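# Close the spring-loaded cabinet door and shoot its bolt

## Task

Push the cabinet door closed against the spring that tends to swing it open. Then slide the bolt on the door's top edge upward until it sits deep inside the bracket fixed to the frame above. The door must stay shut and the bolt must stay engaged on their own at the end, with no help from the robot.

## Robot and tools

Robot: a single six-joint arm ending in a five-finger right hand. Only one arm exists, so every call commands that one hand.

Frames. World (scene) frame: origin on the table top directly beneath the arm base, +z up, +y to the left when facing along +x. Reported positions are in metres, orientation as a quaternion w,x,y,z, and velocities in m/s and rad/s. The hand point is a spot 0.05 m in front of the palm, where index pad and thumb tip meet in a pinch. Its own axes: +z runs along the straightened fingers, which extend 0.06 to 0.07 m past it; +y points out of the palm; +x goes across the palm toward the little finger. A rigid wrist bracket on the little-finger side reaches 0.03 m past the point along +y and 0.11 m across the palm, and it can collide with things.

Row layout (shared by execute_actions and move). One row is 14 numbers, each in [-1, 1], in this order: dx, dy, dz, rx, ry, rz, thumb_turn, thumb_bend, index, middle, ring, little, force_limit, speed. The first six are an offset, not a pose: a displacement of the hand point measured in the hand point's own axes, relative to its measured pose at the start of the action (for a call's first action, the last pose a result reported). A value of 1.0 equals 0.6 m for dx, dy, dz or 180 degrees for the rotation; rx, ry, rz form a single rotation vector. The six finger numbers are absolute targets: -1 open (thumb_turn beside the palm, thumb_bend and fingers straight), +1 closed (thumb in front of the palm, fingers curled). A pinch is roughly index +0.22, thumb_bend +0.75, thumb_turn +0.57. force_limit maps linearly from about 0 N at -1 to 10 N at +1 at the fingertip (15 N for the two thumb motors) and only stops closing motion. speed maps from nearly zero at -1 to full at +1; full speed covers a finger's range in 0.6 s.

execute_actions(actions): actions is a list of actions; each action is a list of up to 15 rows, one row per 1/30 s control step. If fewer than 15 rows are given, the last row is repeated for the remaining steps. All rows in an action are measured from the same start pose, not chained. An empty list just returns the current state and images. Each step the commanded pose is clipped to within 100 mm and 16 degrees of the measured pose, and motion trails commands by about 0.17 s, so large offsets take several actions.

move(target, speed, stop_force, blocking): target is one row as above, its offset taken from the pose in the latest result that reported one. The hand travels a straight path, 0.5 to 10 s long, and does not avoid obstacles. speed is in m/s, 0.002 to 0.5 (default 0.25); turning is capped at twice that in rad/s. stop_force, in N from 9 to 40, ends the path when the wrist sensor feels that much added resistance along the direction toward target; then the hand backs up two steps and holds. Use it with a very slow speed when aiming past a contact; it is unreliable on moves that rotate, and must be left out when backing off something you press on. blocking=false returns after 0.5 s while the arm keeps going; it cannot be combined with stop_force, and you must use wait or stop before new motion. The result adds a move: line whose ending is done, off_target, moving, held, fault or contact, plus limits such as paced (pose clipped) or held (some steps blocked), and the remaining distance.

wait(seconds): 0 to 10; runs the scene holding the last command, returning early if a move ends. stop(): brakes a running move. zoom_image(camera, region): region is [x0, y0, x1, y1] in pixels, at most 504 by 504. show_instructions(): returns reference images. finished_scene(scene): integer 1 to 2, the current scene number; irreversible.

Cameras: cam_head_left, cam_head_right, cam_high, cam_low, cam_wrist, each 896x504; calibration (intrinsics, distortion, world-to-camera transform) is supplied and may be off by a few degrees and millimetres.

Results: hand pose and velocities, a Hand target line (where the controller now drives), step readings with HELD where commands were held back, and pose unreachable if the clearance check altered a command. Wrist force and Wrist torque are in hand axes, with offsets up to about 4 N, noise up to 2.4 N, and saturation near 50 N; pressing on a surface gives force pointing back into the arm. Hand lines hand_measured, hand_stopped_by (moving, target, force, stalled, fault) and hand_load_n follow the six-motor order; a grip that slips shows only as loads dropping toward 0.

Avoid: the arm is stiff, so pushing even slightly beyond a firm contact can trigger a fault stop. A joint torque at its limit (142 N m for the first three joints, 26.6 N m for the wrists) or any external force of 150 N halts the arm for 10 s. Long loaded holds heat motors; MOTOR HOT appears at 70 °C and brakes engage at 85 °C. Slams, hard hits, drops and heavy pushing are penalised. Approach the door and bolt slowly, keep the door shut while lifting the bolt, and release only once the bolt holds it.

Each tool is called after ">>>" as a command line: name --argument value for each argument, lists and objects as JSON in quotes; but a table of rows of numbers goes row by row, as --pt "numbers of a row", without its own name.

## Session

>>> execute_actions --actions '[]'

Scene clock: 0.00 s.
end_effector_position=(+0.6458, +0.3968, +0.3980) hand_measured=(-1.000, -1.000, -1.000, -1.000, -1.000, -1.000) hand_load_n=(+0.0, +0.0, +0.0, +0.0, +0.0, +0.0) hand_stopped_by=(target, target, target, target, target, target) hand_force_limit=0.00 hand_speed=-0.80 end_effector_quat_wxyz=(+0.324, +0.739, +0.336, +0.486) end_effector_velocity=(-0.000, +0.000, -0.001) end_effector_angular_velocity=(-0.002, +0.002, +0.001)
Joint positions: [ 0.501 -0.961  0.828  0.545  2.301  0.923]
Joint velocities: [ 0.     0.     0.001  0.001 -0.    -0.001]
Wrist force (N, on the end effector, along its own x y z axes, offset not removed): no reading
Wrist torque (N m, same axes, about the end effector's origin, offset not removed): no reading
Hand target: +0.646, +0.397, +0.398; +0.324, +0.739, +0.336, +0.486
camera_calibration (this result's frames):
cam_wrist: T_world_to_cam=[[0.142642, -0.668698, 0.729723, -0.11189], [-0.801994, -0.510154, -0.310722, 0.835337], [0.58005, -0.540912, -0.609061, 0.217319], [0, 0, 0, 1]] pos_world=[0.559839, 0.46888, 0.473567]

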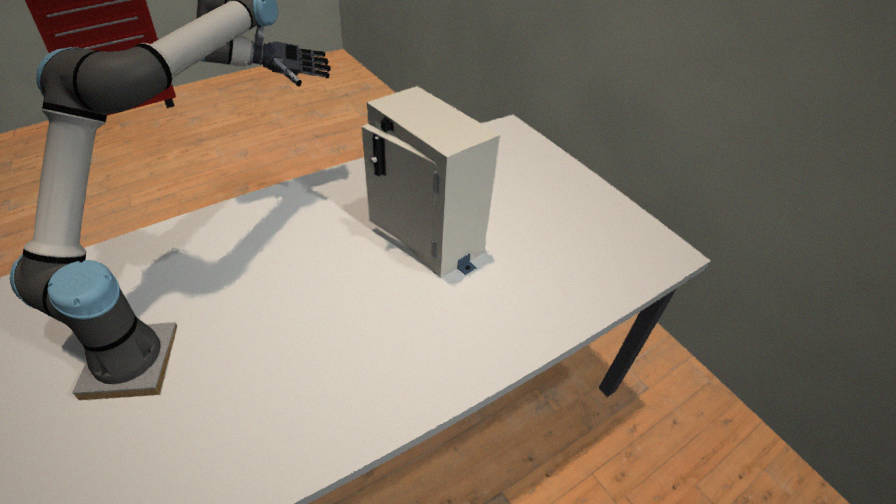

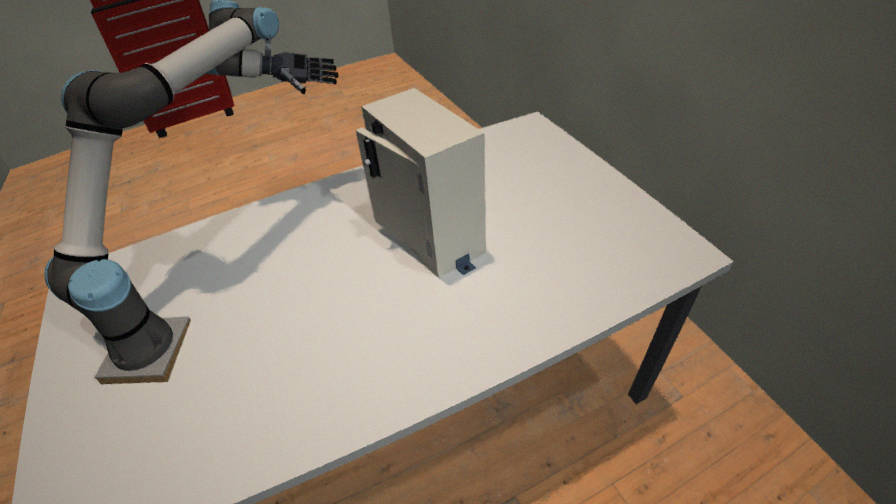

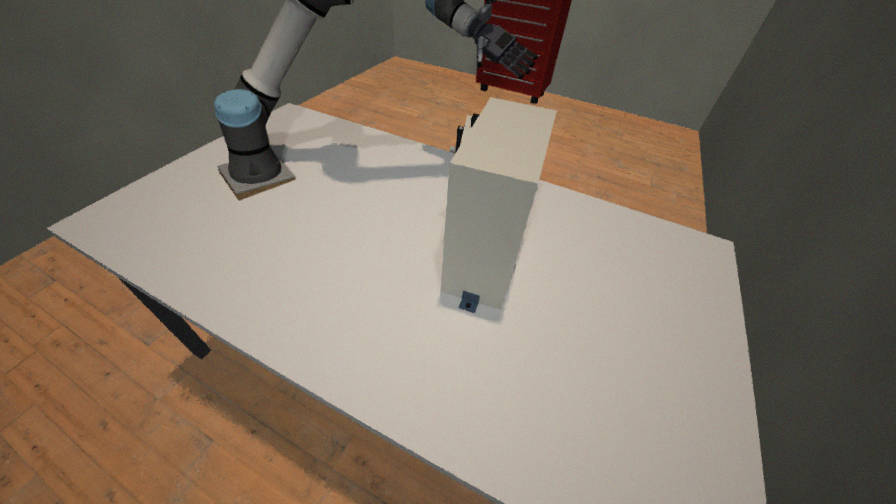

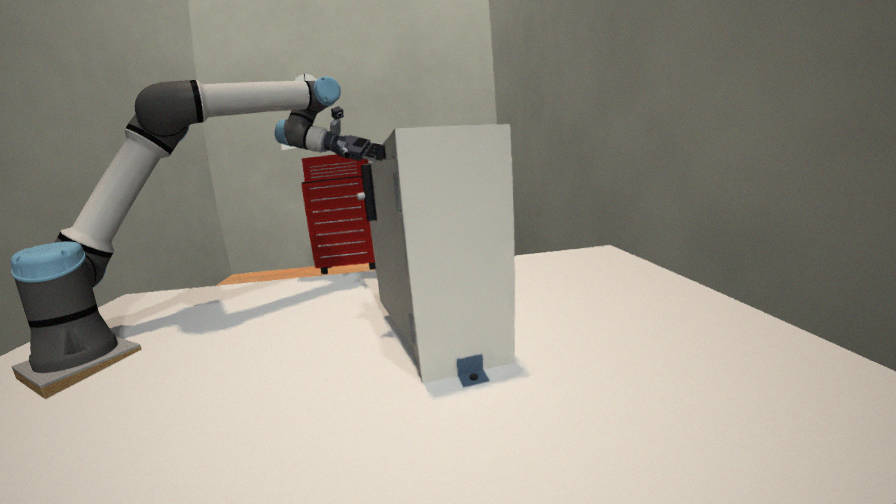

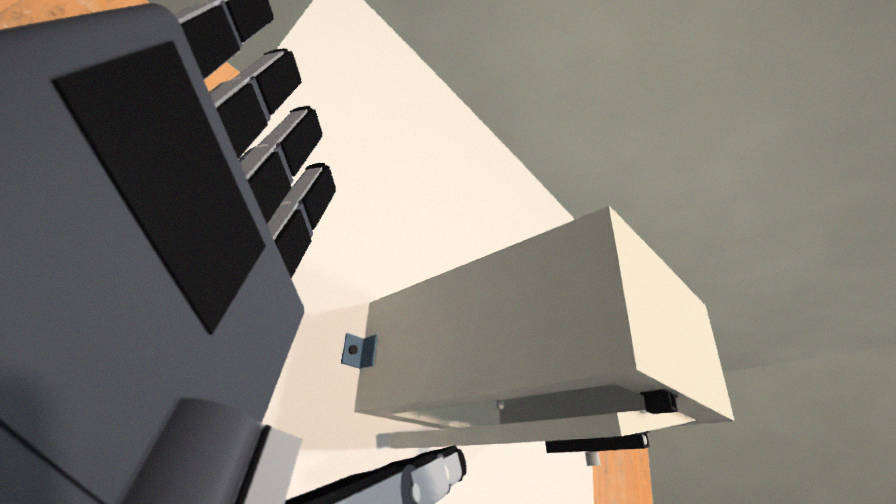

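>>> move --target '[-0.685,-0.038,-0.043,0.151,0.097,0.793,-1,-1,-1,-1,-1,-1,0,0]' --speed 0.4

Scene clock: 18.17 s.
end_effector_position=(+0.4941, +0.0796, +0.1820) hand_measured=(-1.000, -1.000, -1.000, -1.000, -1.000, -1.000) hand_load_n=(+0.0, +0.0, +0.0, +0.0, +0.0, +0.0) hand_stopped_by=(target, target, target, target, target, target) hand_force_limit=0.00 hand_speed=0.00 end_effector_quat_wxyz=(+0.529, -0.530, +0.468, -0.468) end_effector_velocity=(-0.000, -0.000, -0.000) end_effector_angular_velocity=(+0.007, -0.004, +0.002)
Joint positions: [-0.714 -1.833  2.502 -0.72   0.875  3.243]
Joint velocities: [-0.005  0.002  0.005 -0.013 -0.006  0.011]
Wrist force (N, on the end effector, along its own x y z axes, offset not removed): [0.3 -0.8 -0.1]
Wrist torque (N m, same axes, about the end effector's origin, offset not removed): [-0.01 -0.27 0.27]
Hand target: +0.494, +0.080, +0.182; +0.529, -0.530, +0.468, -0.468
Off the commanded pose: 0.001 m, 0 deg.
move: done
camera_calibration (this result's frames):
cam_wrist: T_world_to_cam=[[-0.0147704, 0.131492, -0.991207, 0.182595], [-0.66958, 0.734923, 0.107472, 0.244114], [0.742593, 0.66528, 0.0771896, -0.298971], [0, 0, 0, 1]] pos_world=[0.388165, -0.00451526, 0.177831]

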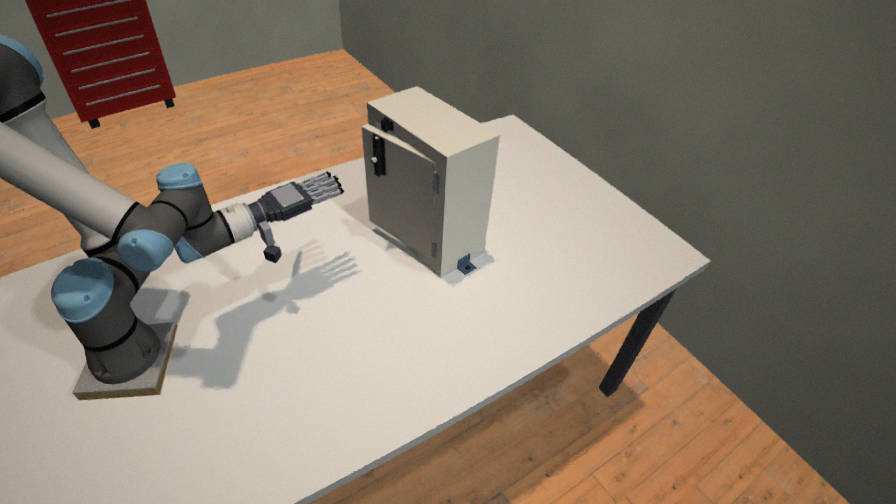

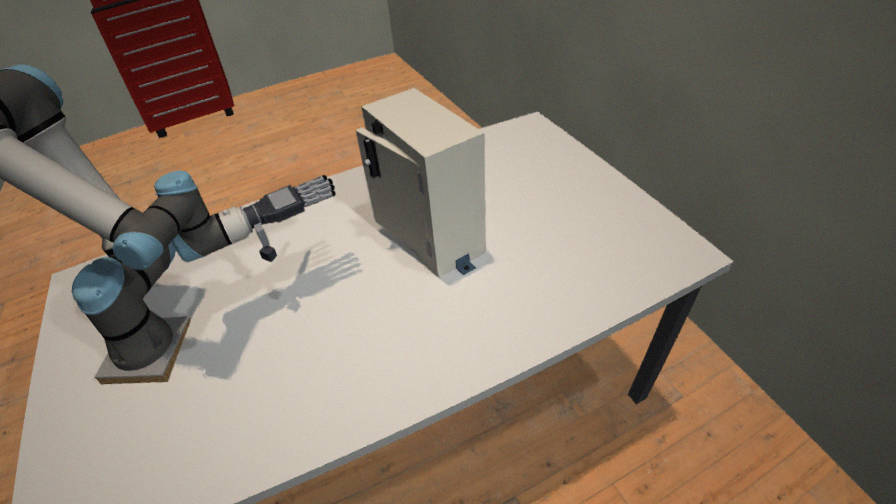

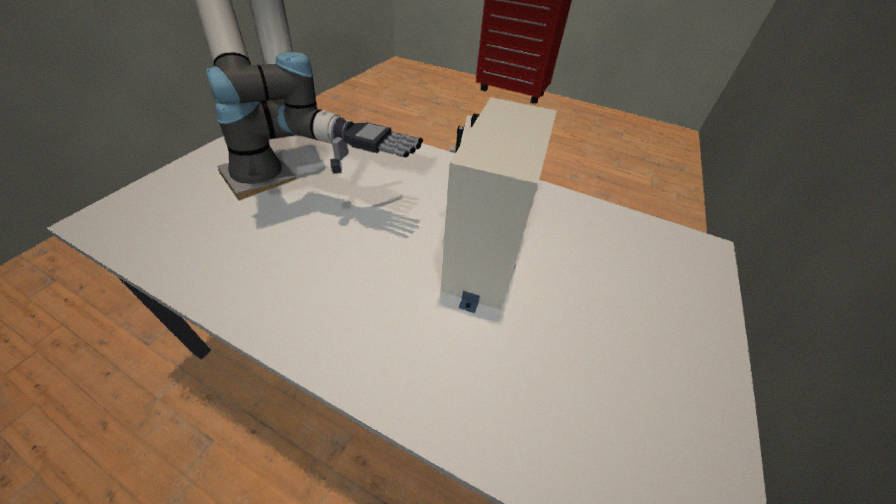

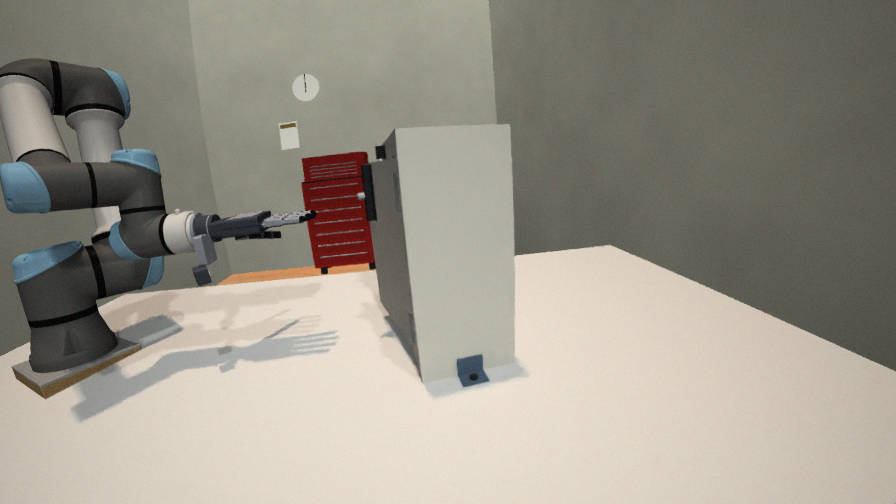

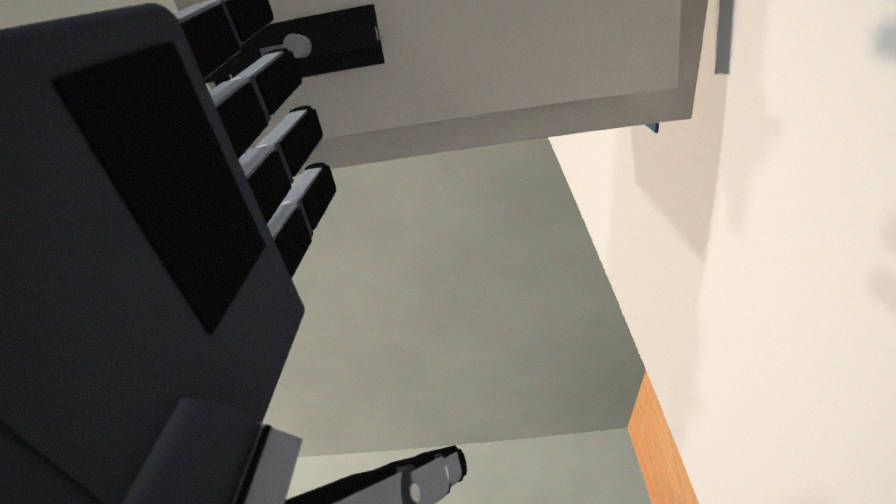

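>>> move --target '[0.018,0,0.175,0,0,0,-1,-1,-1,-1,-1,-1,0,0]' --speed 0.05 --stop_force 15

>>> zoom_image --camera "cam_head_left" --region '[320, 90, 420, 200]'

Scene clock: 23.97 s.
end_effector_position=(+0.5995, +0.0819, +0.1818) hand_measured=(-1.000, -1.000, -1.000, -1.000, -1.000, -1.000) hand_load_n=(+0.0, +0.0, +0.0, +0.0, +0.0, +0.0) hand_stopped_by=(target, target, target, target, target, target) hand_force_limit=0.00 hand_speed=0.00 end_effector_quat_wxyz=(+0.529, -0.530, +0.468, -0.468) end_effector_velocity=(+0.001, -0.000, -0.001) end_effector_angular_velocity=(+0.000, +0.003, -0.001)
Joint positions: [-0.521 -1.528  2.233 -0.75   1.068  3.233]
Joint velocities: [ 0.001  0.004 -0.002  0.001  0.002 -0.001]
Wrist force (N, on the end effector, along its own x y z axes, offset not removed): [-0.9 -3.0 0.7]
Wrist torque (N m, same axes, about the end effector's origin, offset not removed): [-0.54 -0.01 0.04]
Hand target: +0.600, +0.082, +0.182; +0.529, -0.530, +0.468, -0.468
Off the commanded pose: 0.000 m, 0 deg.
move: done
camera_calibration (this result's frames):
cam_wrist: T_world_to_cam=[[-0.0144937, 0.132063, -0.991135, 0.183403], [-0.669618, 0.734854, 0.107707, 0.313015], [0.742564, 0.665243, 0.0777811, -0.378926], [0, 0, 0, 1]] pos_world=[0.493636, -0.00216358, 0.177537]

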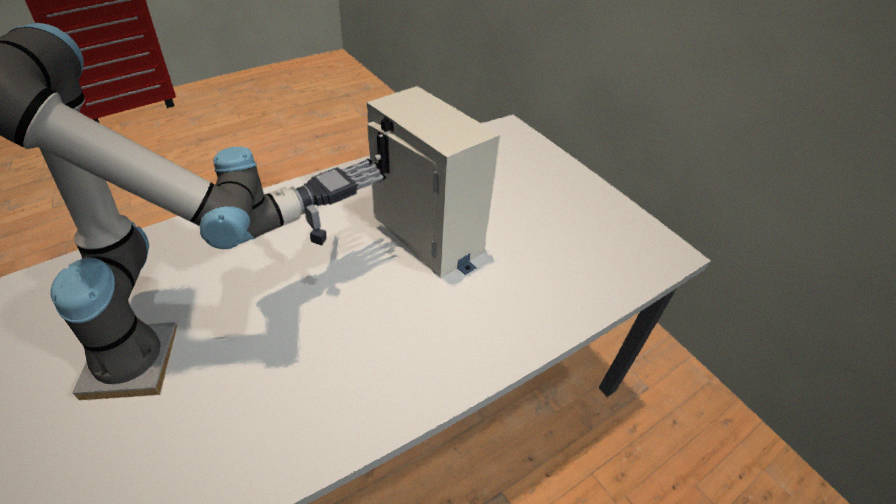

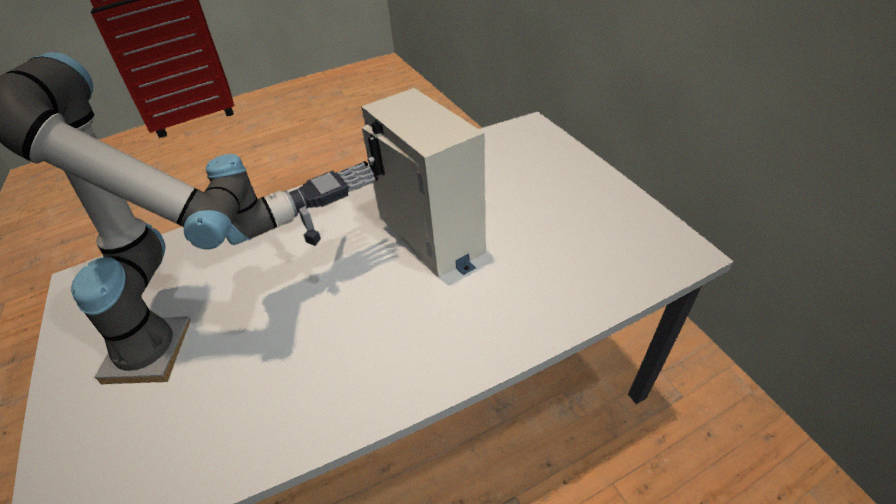

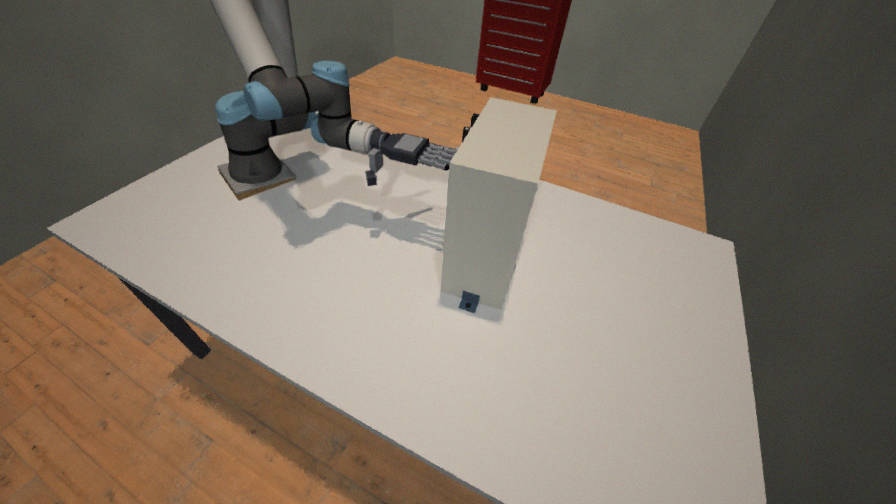

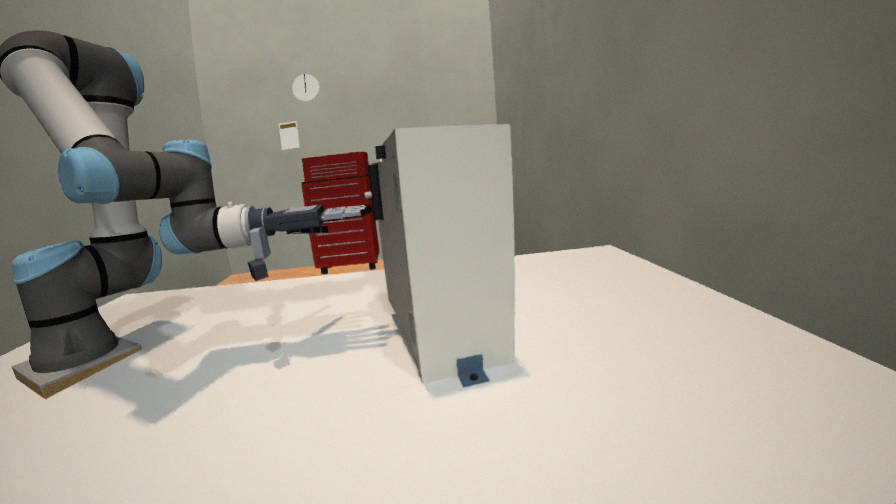

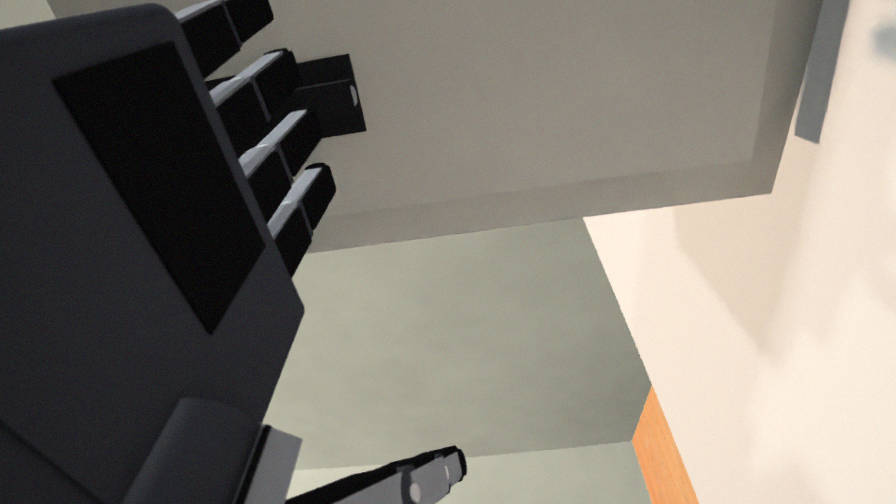

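Region (320, 90, 420, 200) of cam_head_left's 896x504 image, scaled by 4.582, with more detail than that image has; it fills the left 458 columns of this view, and the rest is white.

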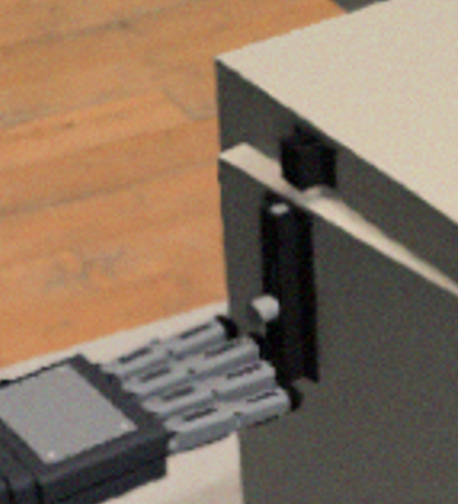

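>>> move --target '[0.008,0,0.022,0,0,0,-1,-1,-1,-1,-1,-1,0,0]' --speed 0.02 --stop_force 12

>>> move --target '[0,0,0.04,0,0,0,-1,-1,-1,-1,-1,-1,0,0]' --speed 0.008 --stop_force 12

>>> zoom_image --camera "cam_head_left" --region '[320, 90, 420, 200]'

Scene clock: 28.37 s.
end_effector_position=(+0.6073, +0.0802, +0.1817) hand_measured=(-1.000, -1.000, -1.000, -1.000, -1.000, -1.000) hand_load_n=(+0.0, +0.0, +0.0, +0.0, +0.0, +0.0) hand_stopped_by=(target, target, target, target, target, target) hand_force_limit=0.00 hand_speed=0.00 end_effector_quat_wxyz=(+0.529, -0.530, +0.469, -0.468) end_effector_velocity=(-0.004, -0.000, +0.001) end_effector_angular_velocity=(-0.001, -0.001, -0.004)
Joint positions: [-0.517 -1.509  2.213 -0.748  1.072  3.232]
Joint velocities: [-0.004 -0.012  0.013 -0.002 -0.    -0.   ]
Wrist force (N, on the end effector, along its own x y z axes, offset not removed): [2.8 -1.8 -12.4]
Wrist torque (N m, same axes, about the end effector's origin, offset not removed): [0.57 0.41 0.44]
Hand target: +0.607, +0.080, +0.182; +0.529, -0.530, +0.468, -0.468
Off the commanded pose: 0.006 m, 0 deg.
move: contact
camera_calibration (this result's frames):
cam_wrist: T_world_to_cam=[[-0.0145943, 0.13215, -0.991122, 0.183696], [-0.669306, 0.735114, 0.107871, 0.319264], [0.742843, 0.664939, 0.0777206, -0.383613], [0, 0, 0, 1]] pos_world=[0.501331, -0.00389211, 0.17744]

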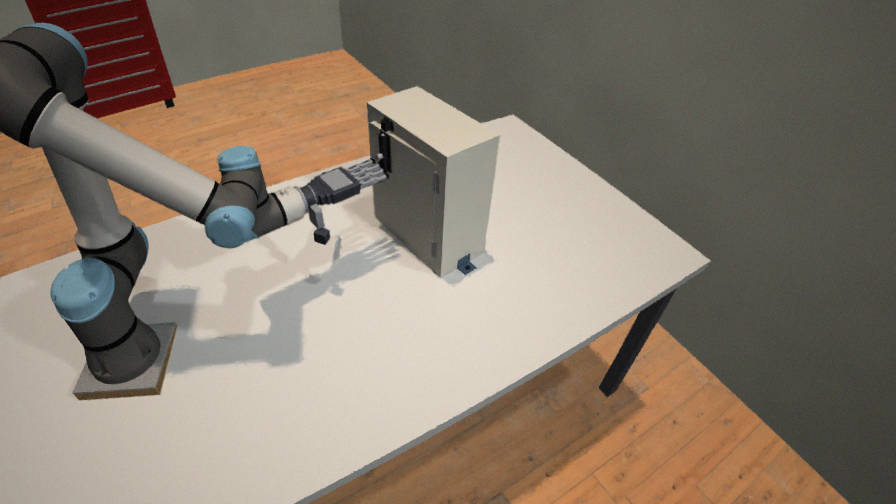

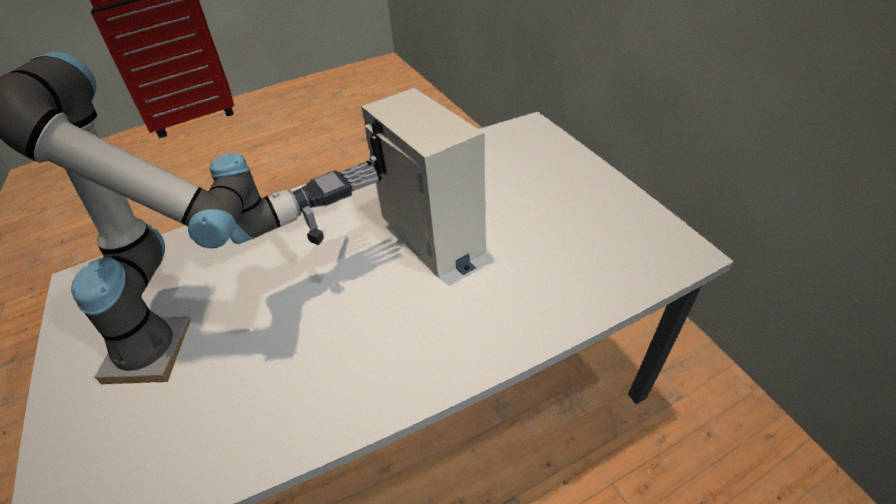

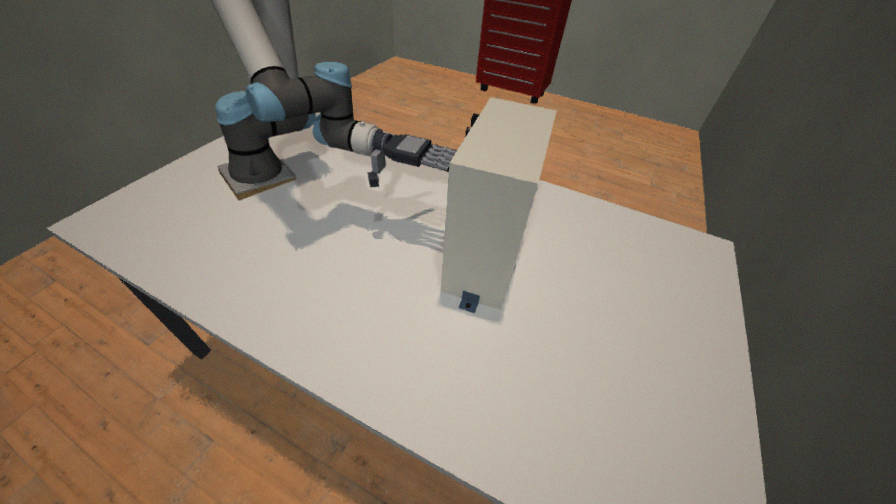

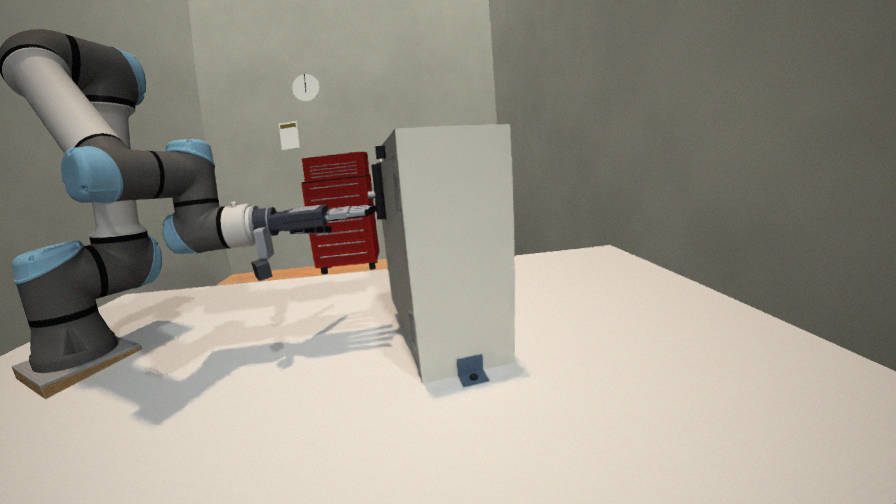

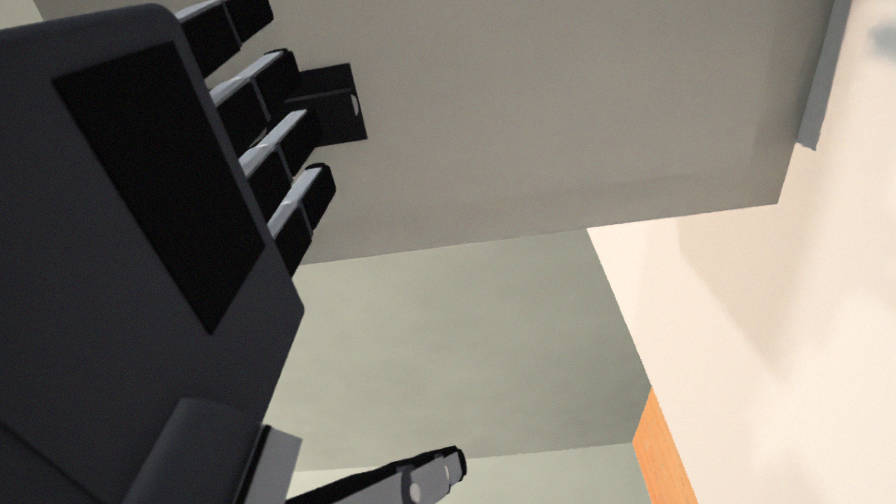

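Scene clock: 29.97 s.
end_effector_position=(+0.6171, +0.0814, +0.1816) hand_measured=(-1.000, -1.000, -1.000, -1.000, -1.000, -1.000) hand_load_n=(+0.0, +0.0, +0.0, +0.5, +0.0, +0.0) hand_stopped_by=(target, target, target, target, target, target) hand_force_limit=0.00 hand_speed=0.00 end_effector_quat_wxyz=(+0.529, -0.530, +0.469, -0.468) end_effector_velocity=(-0.002, -0.000, +0.002) end_effector_angular_velocity=(-0.001, -0.004, +0.002)
Joint positions: [-0.502 -1.486  2.186 -0.744  1.086  3.232]
Joint velocities: [-0.004 -0.006  0.005 -0.003 -0.005  0.001]
Wrist force (N, on the end effector, along its own x y z axes, offset not removed): [-8.9 -6.3 -22.7]
Wrist torque (N m, same axes, about the end effector's origin, offset not removed): [1.16 -0.15 -0.36]
Hand target: +0.617, +0.081, +0.182; +0.529, -0.530, +0.469, -0.468
Off the commanded pose: 0.014 m, 0 deg.
move: contact
camera_calibration (this result's frames):
cam_wrist: T_world_to_cam=[[-0.0147357, 0.132249, -0.991107, 0.183637], [-0.6692, 0.735185, 0.108049, 0.324794], [0.742936, 0.664841, 0.0776674, -0.391782], [0, 0, 0, 1]] pos_world=[0.511127, -0.0025969, 0.177339]

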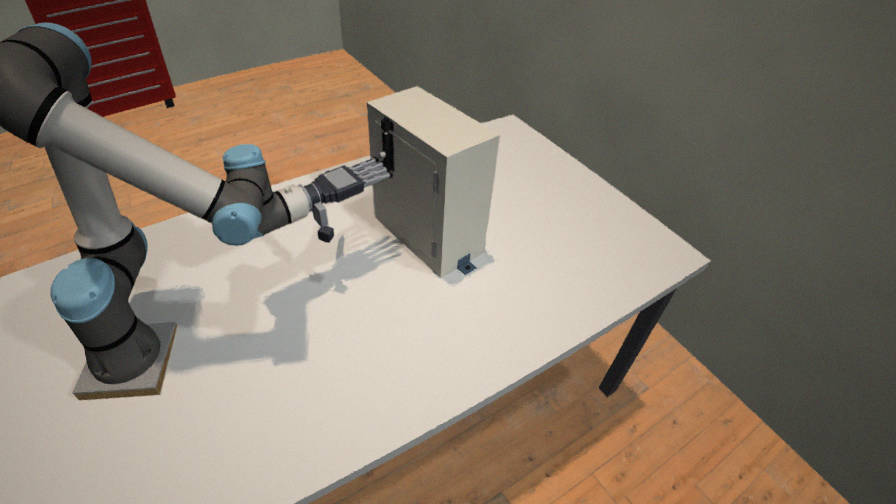

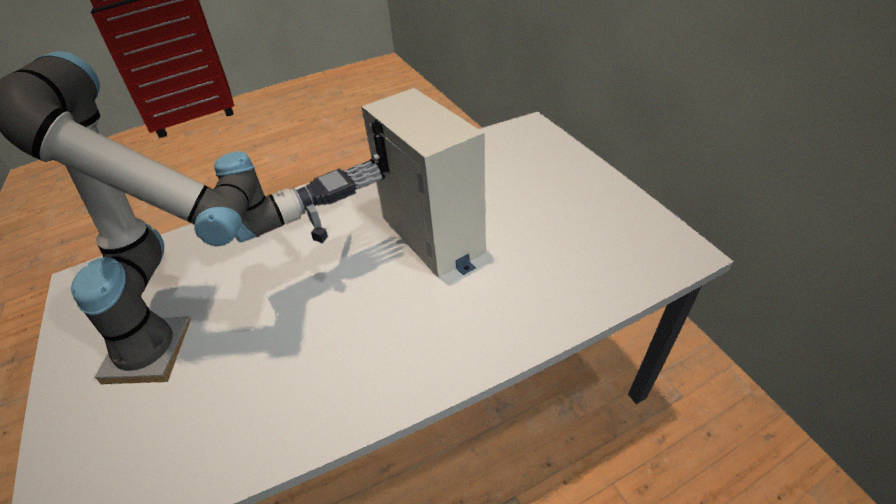

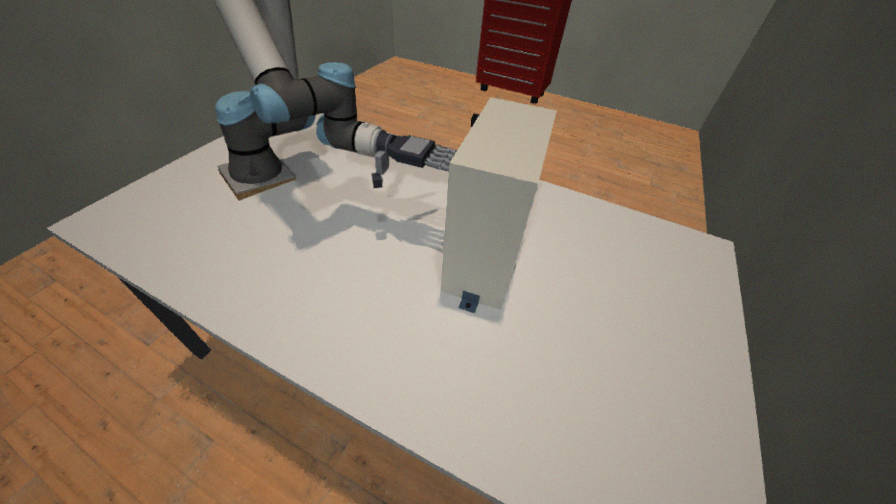

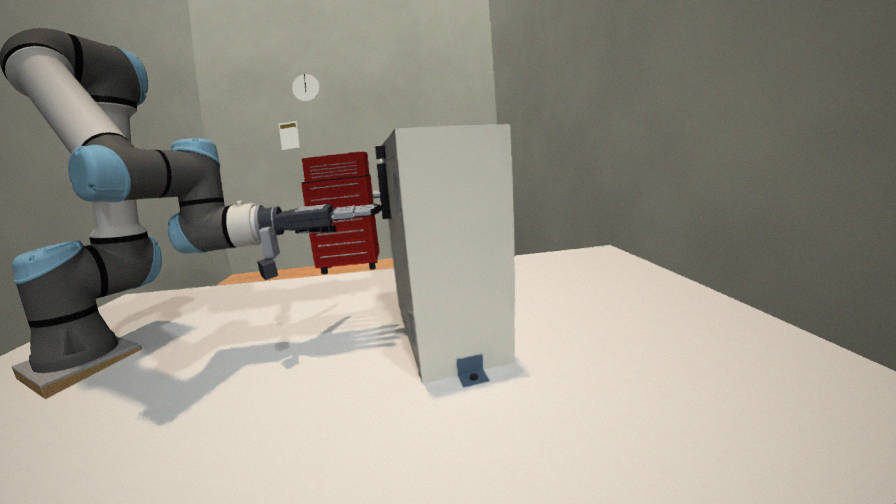

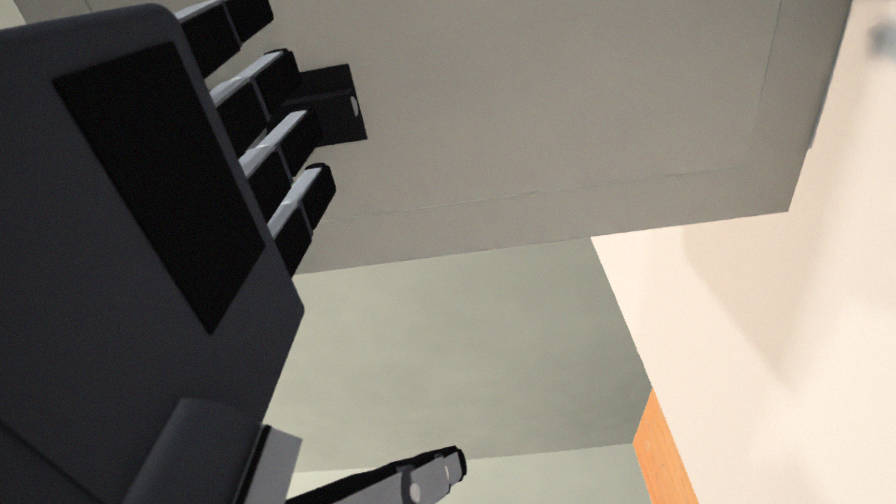

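Region (320, 90, 420, 200) of cam_head_left's 896x504 image, scaled by 4.582, with more detail than that image has; it fills the left 458 columns of this view, and the rest is white.

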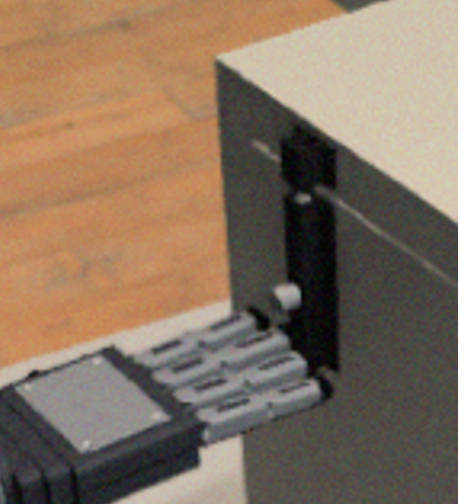

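>>> move --target '[0.004,-0.1,0,0,0,0,-1,-1,-1,-1,-1,-1,0,0]' --speed 0.015 --stop_force 20

>>> zoom_image --camera "cam_head_left" --region '[320, 90, 420, 200]'

Scene clock: 34.10 s.
end_effector_position=(+0.6172, +0.0803, +0.2082) hand_measured=(-1.000, -1.000, -1.000, -0.986, -1.000, -1.000) hand_load_n=(+0.0, +0.0, +0.0, -16.0, +0.0, +0.0) hand_stopped_by=(target, target, target, target, target, target) hand_force_limit=0.00 hand_speed=0.00 end_effector_quat_wxyz=(+0.529, -0.530, +0.469, -0.468) end_effector_velocity=(+0.000, +0.000, -0.003) end_effector_angular_velocity=(+0.001, +0.001, +0.001)
Joint positions: [-0.512 -1.534  2.153 -0.664  1.077  3.232]
Joint velocities: [ 0.001  0.006  0.003 -0.008 -0.     0.   ]
Wrist force (N, on the end effector, along its own x y z axes, offset not removed): [-1.6 12.5 -13.9]
Wrist torque (N m, same axes, about the end effector's origin, offset not removed): [-0.57 0.19 0.45]
Hand target: +0.617, +0.080, +0.208; +0.529, -0.530, +0.469, -0.468
Off the commanded pose: 0.033 m, 0 deg.
move: contact
camera_calibration (this result's frames):
cam_wrist: T_world_to_cam=[[-0.0143211, 0.132066, -0.991138, 0.209889], [-0.669485, 0.73499, 0.107608, 0.323119], [0.742688, 0.665093, 0.0778901, -0.393094], [0, 0, 0, 1]] pos_world=[0.511275, -0.00376444, 0.203877]

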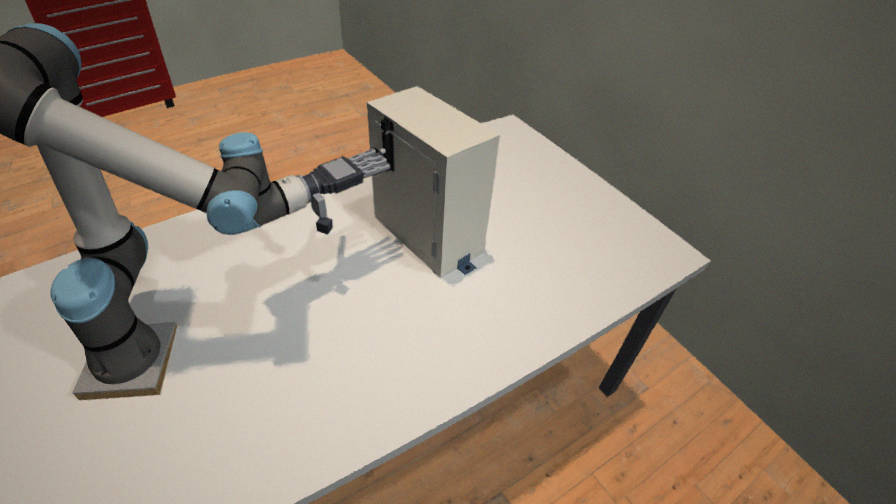

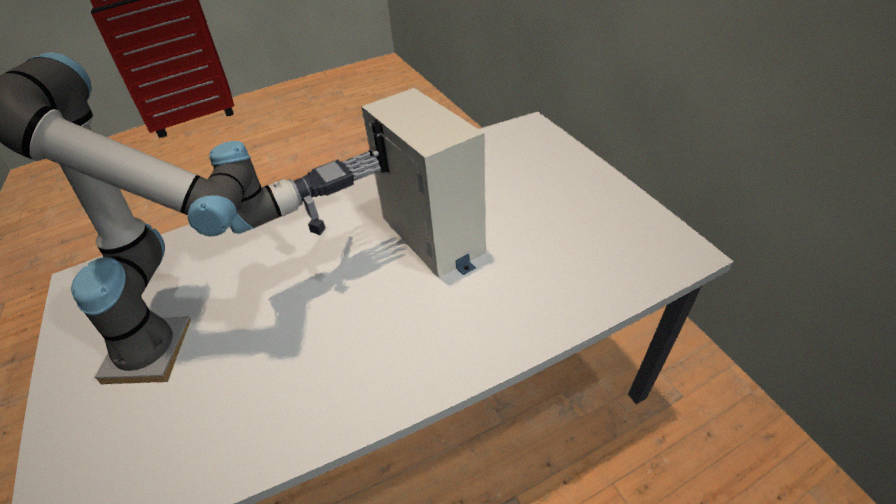

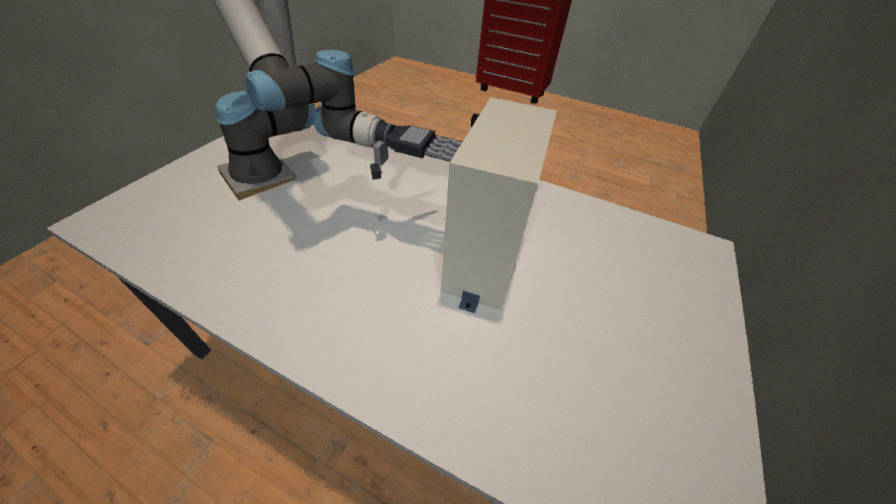

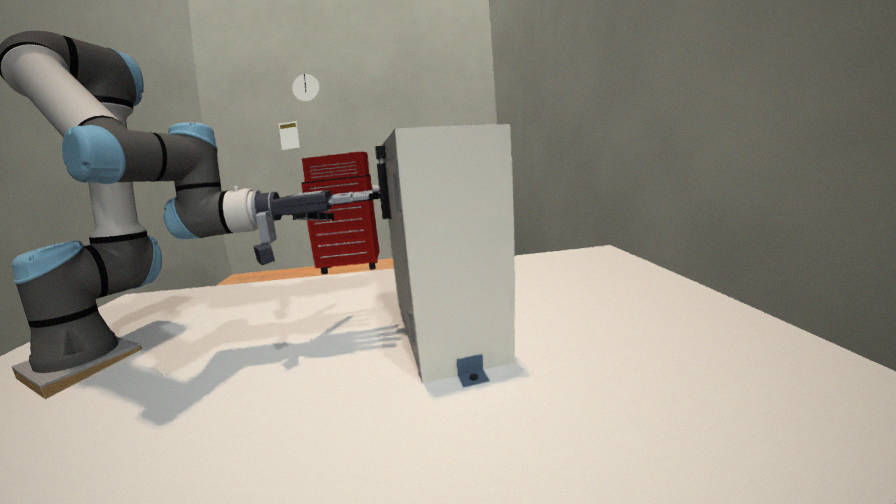

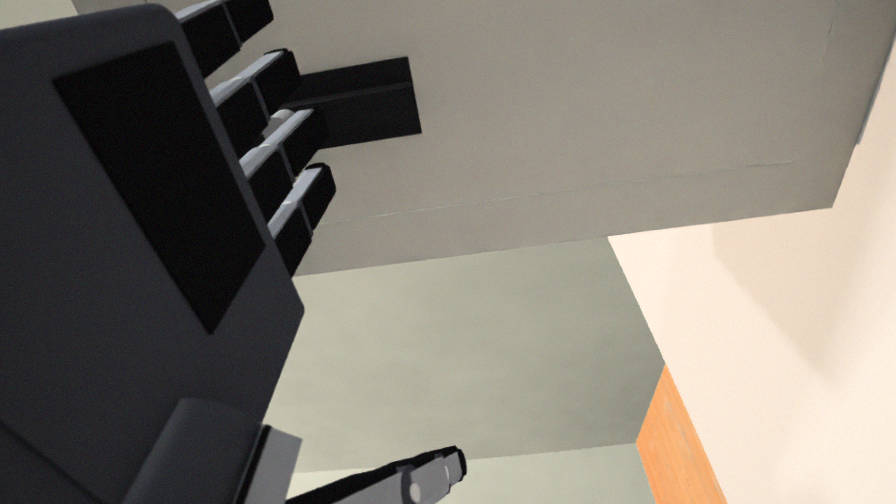

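Region (320, 90, 420, 200) of cam_head_left's 896x504 image, scaled by 4.582, with more detail than that image has; it fills the left 458 columns of this view, and the rest is white.

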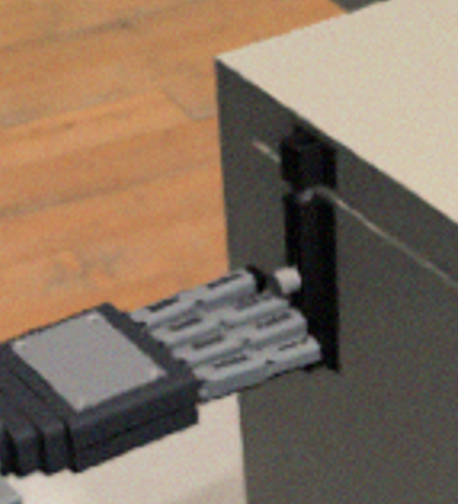

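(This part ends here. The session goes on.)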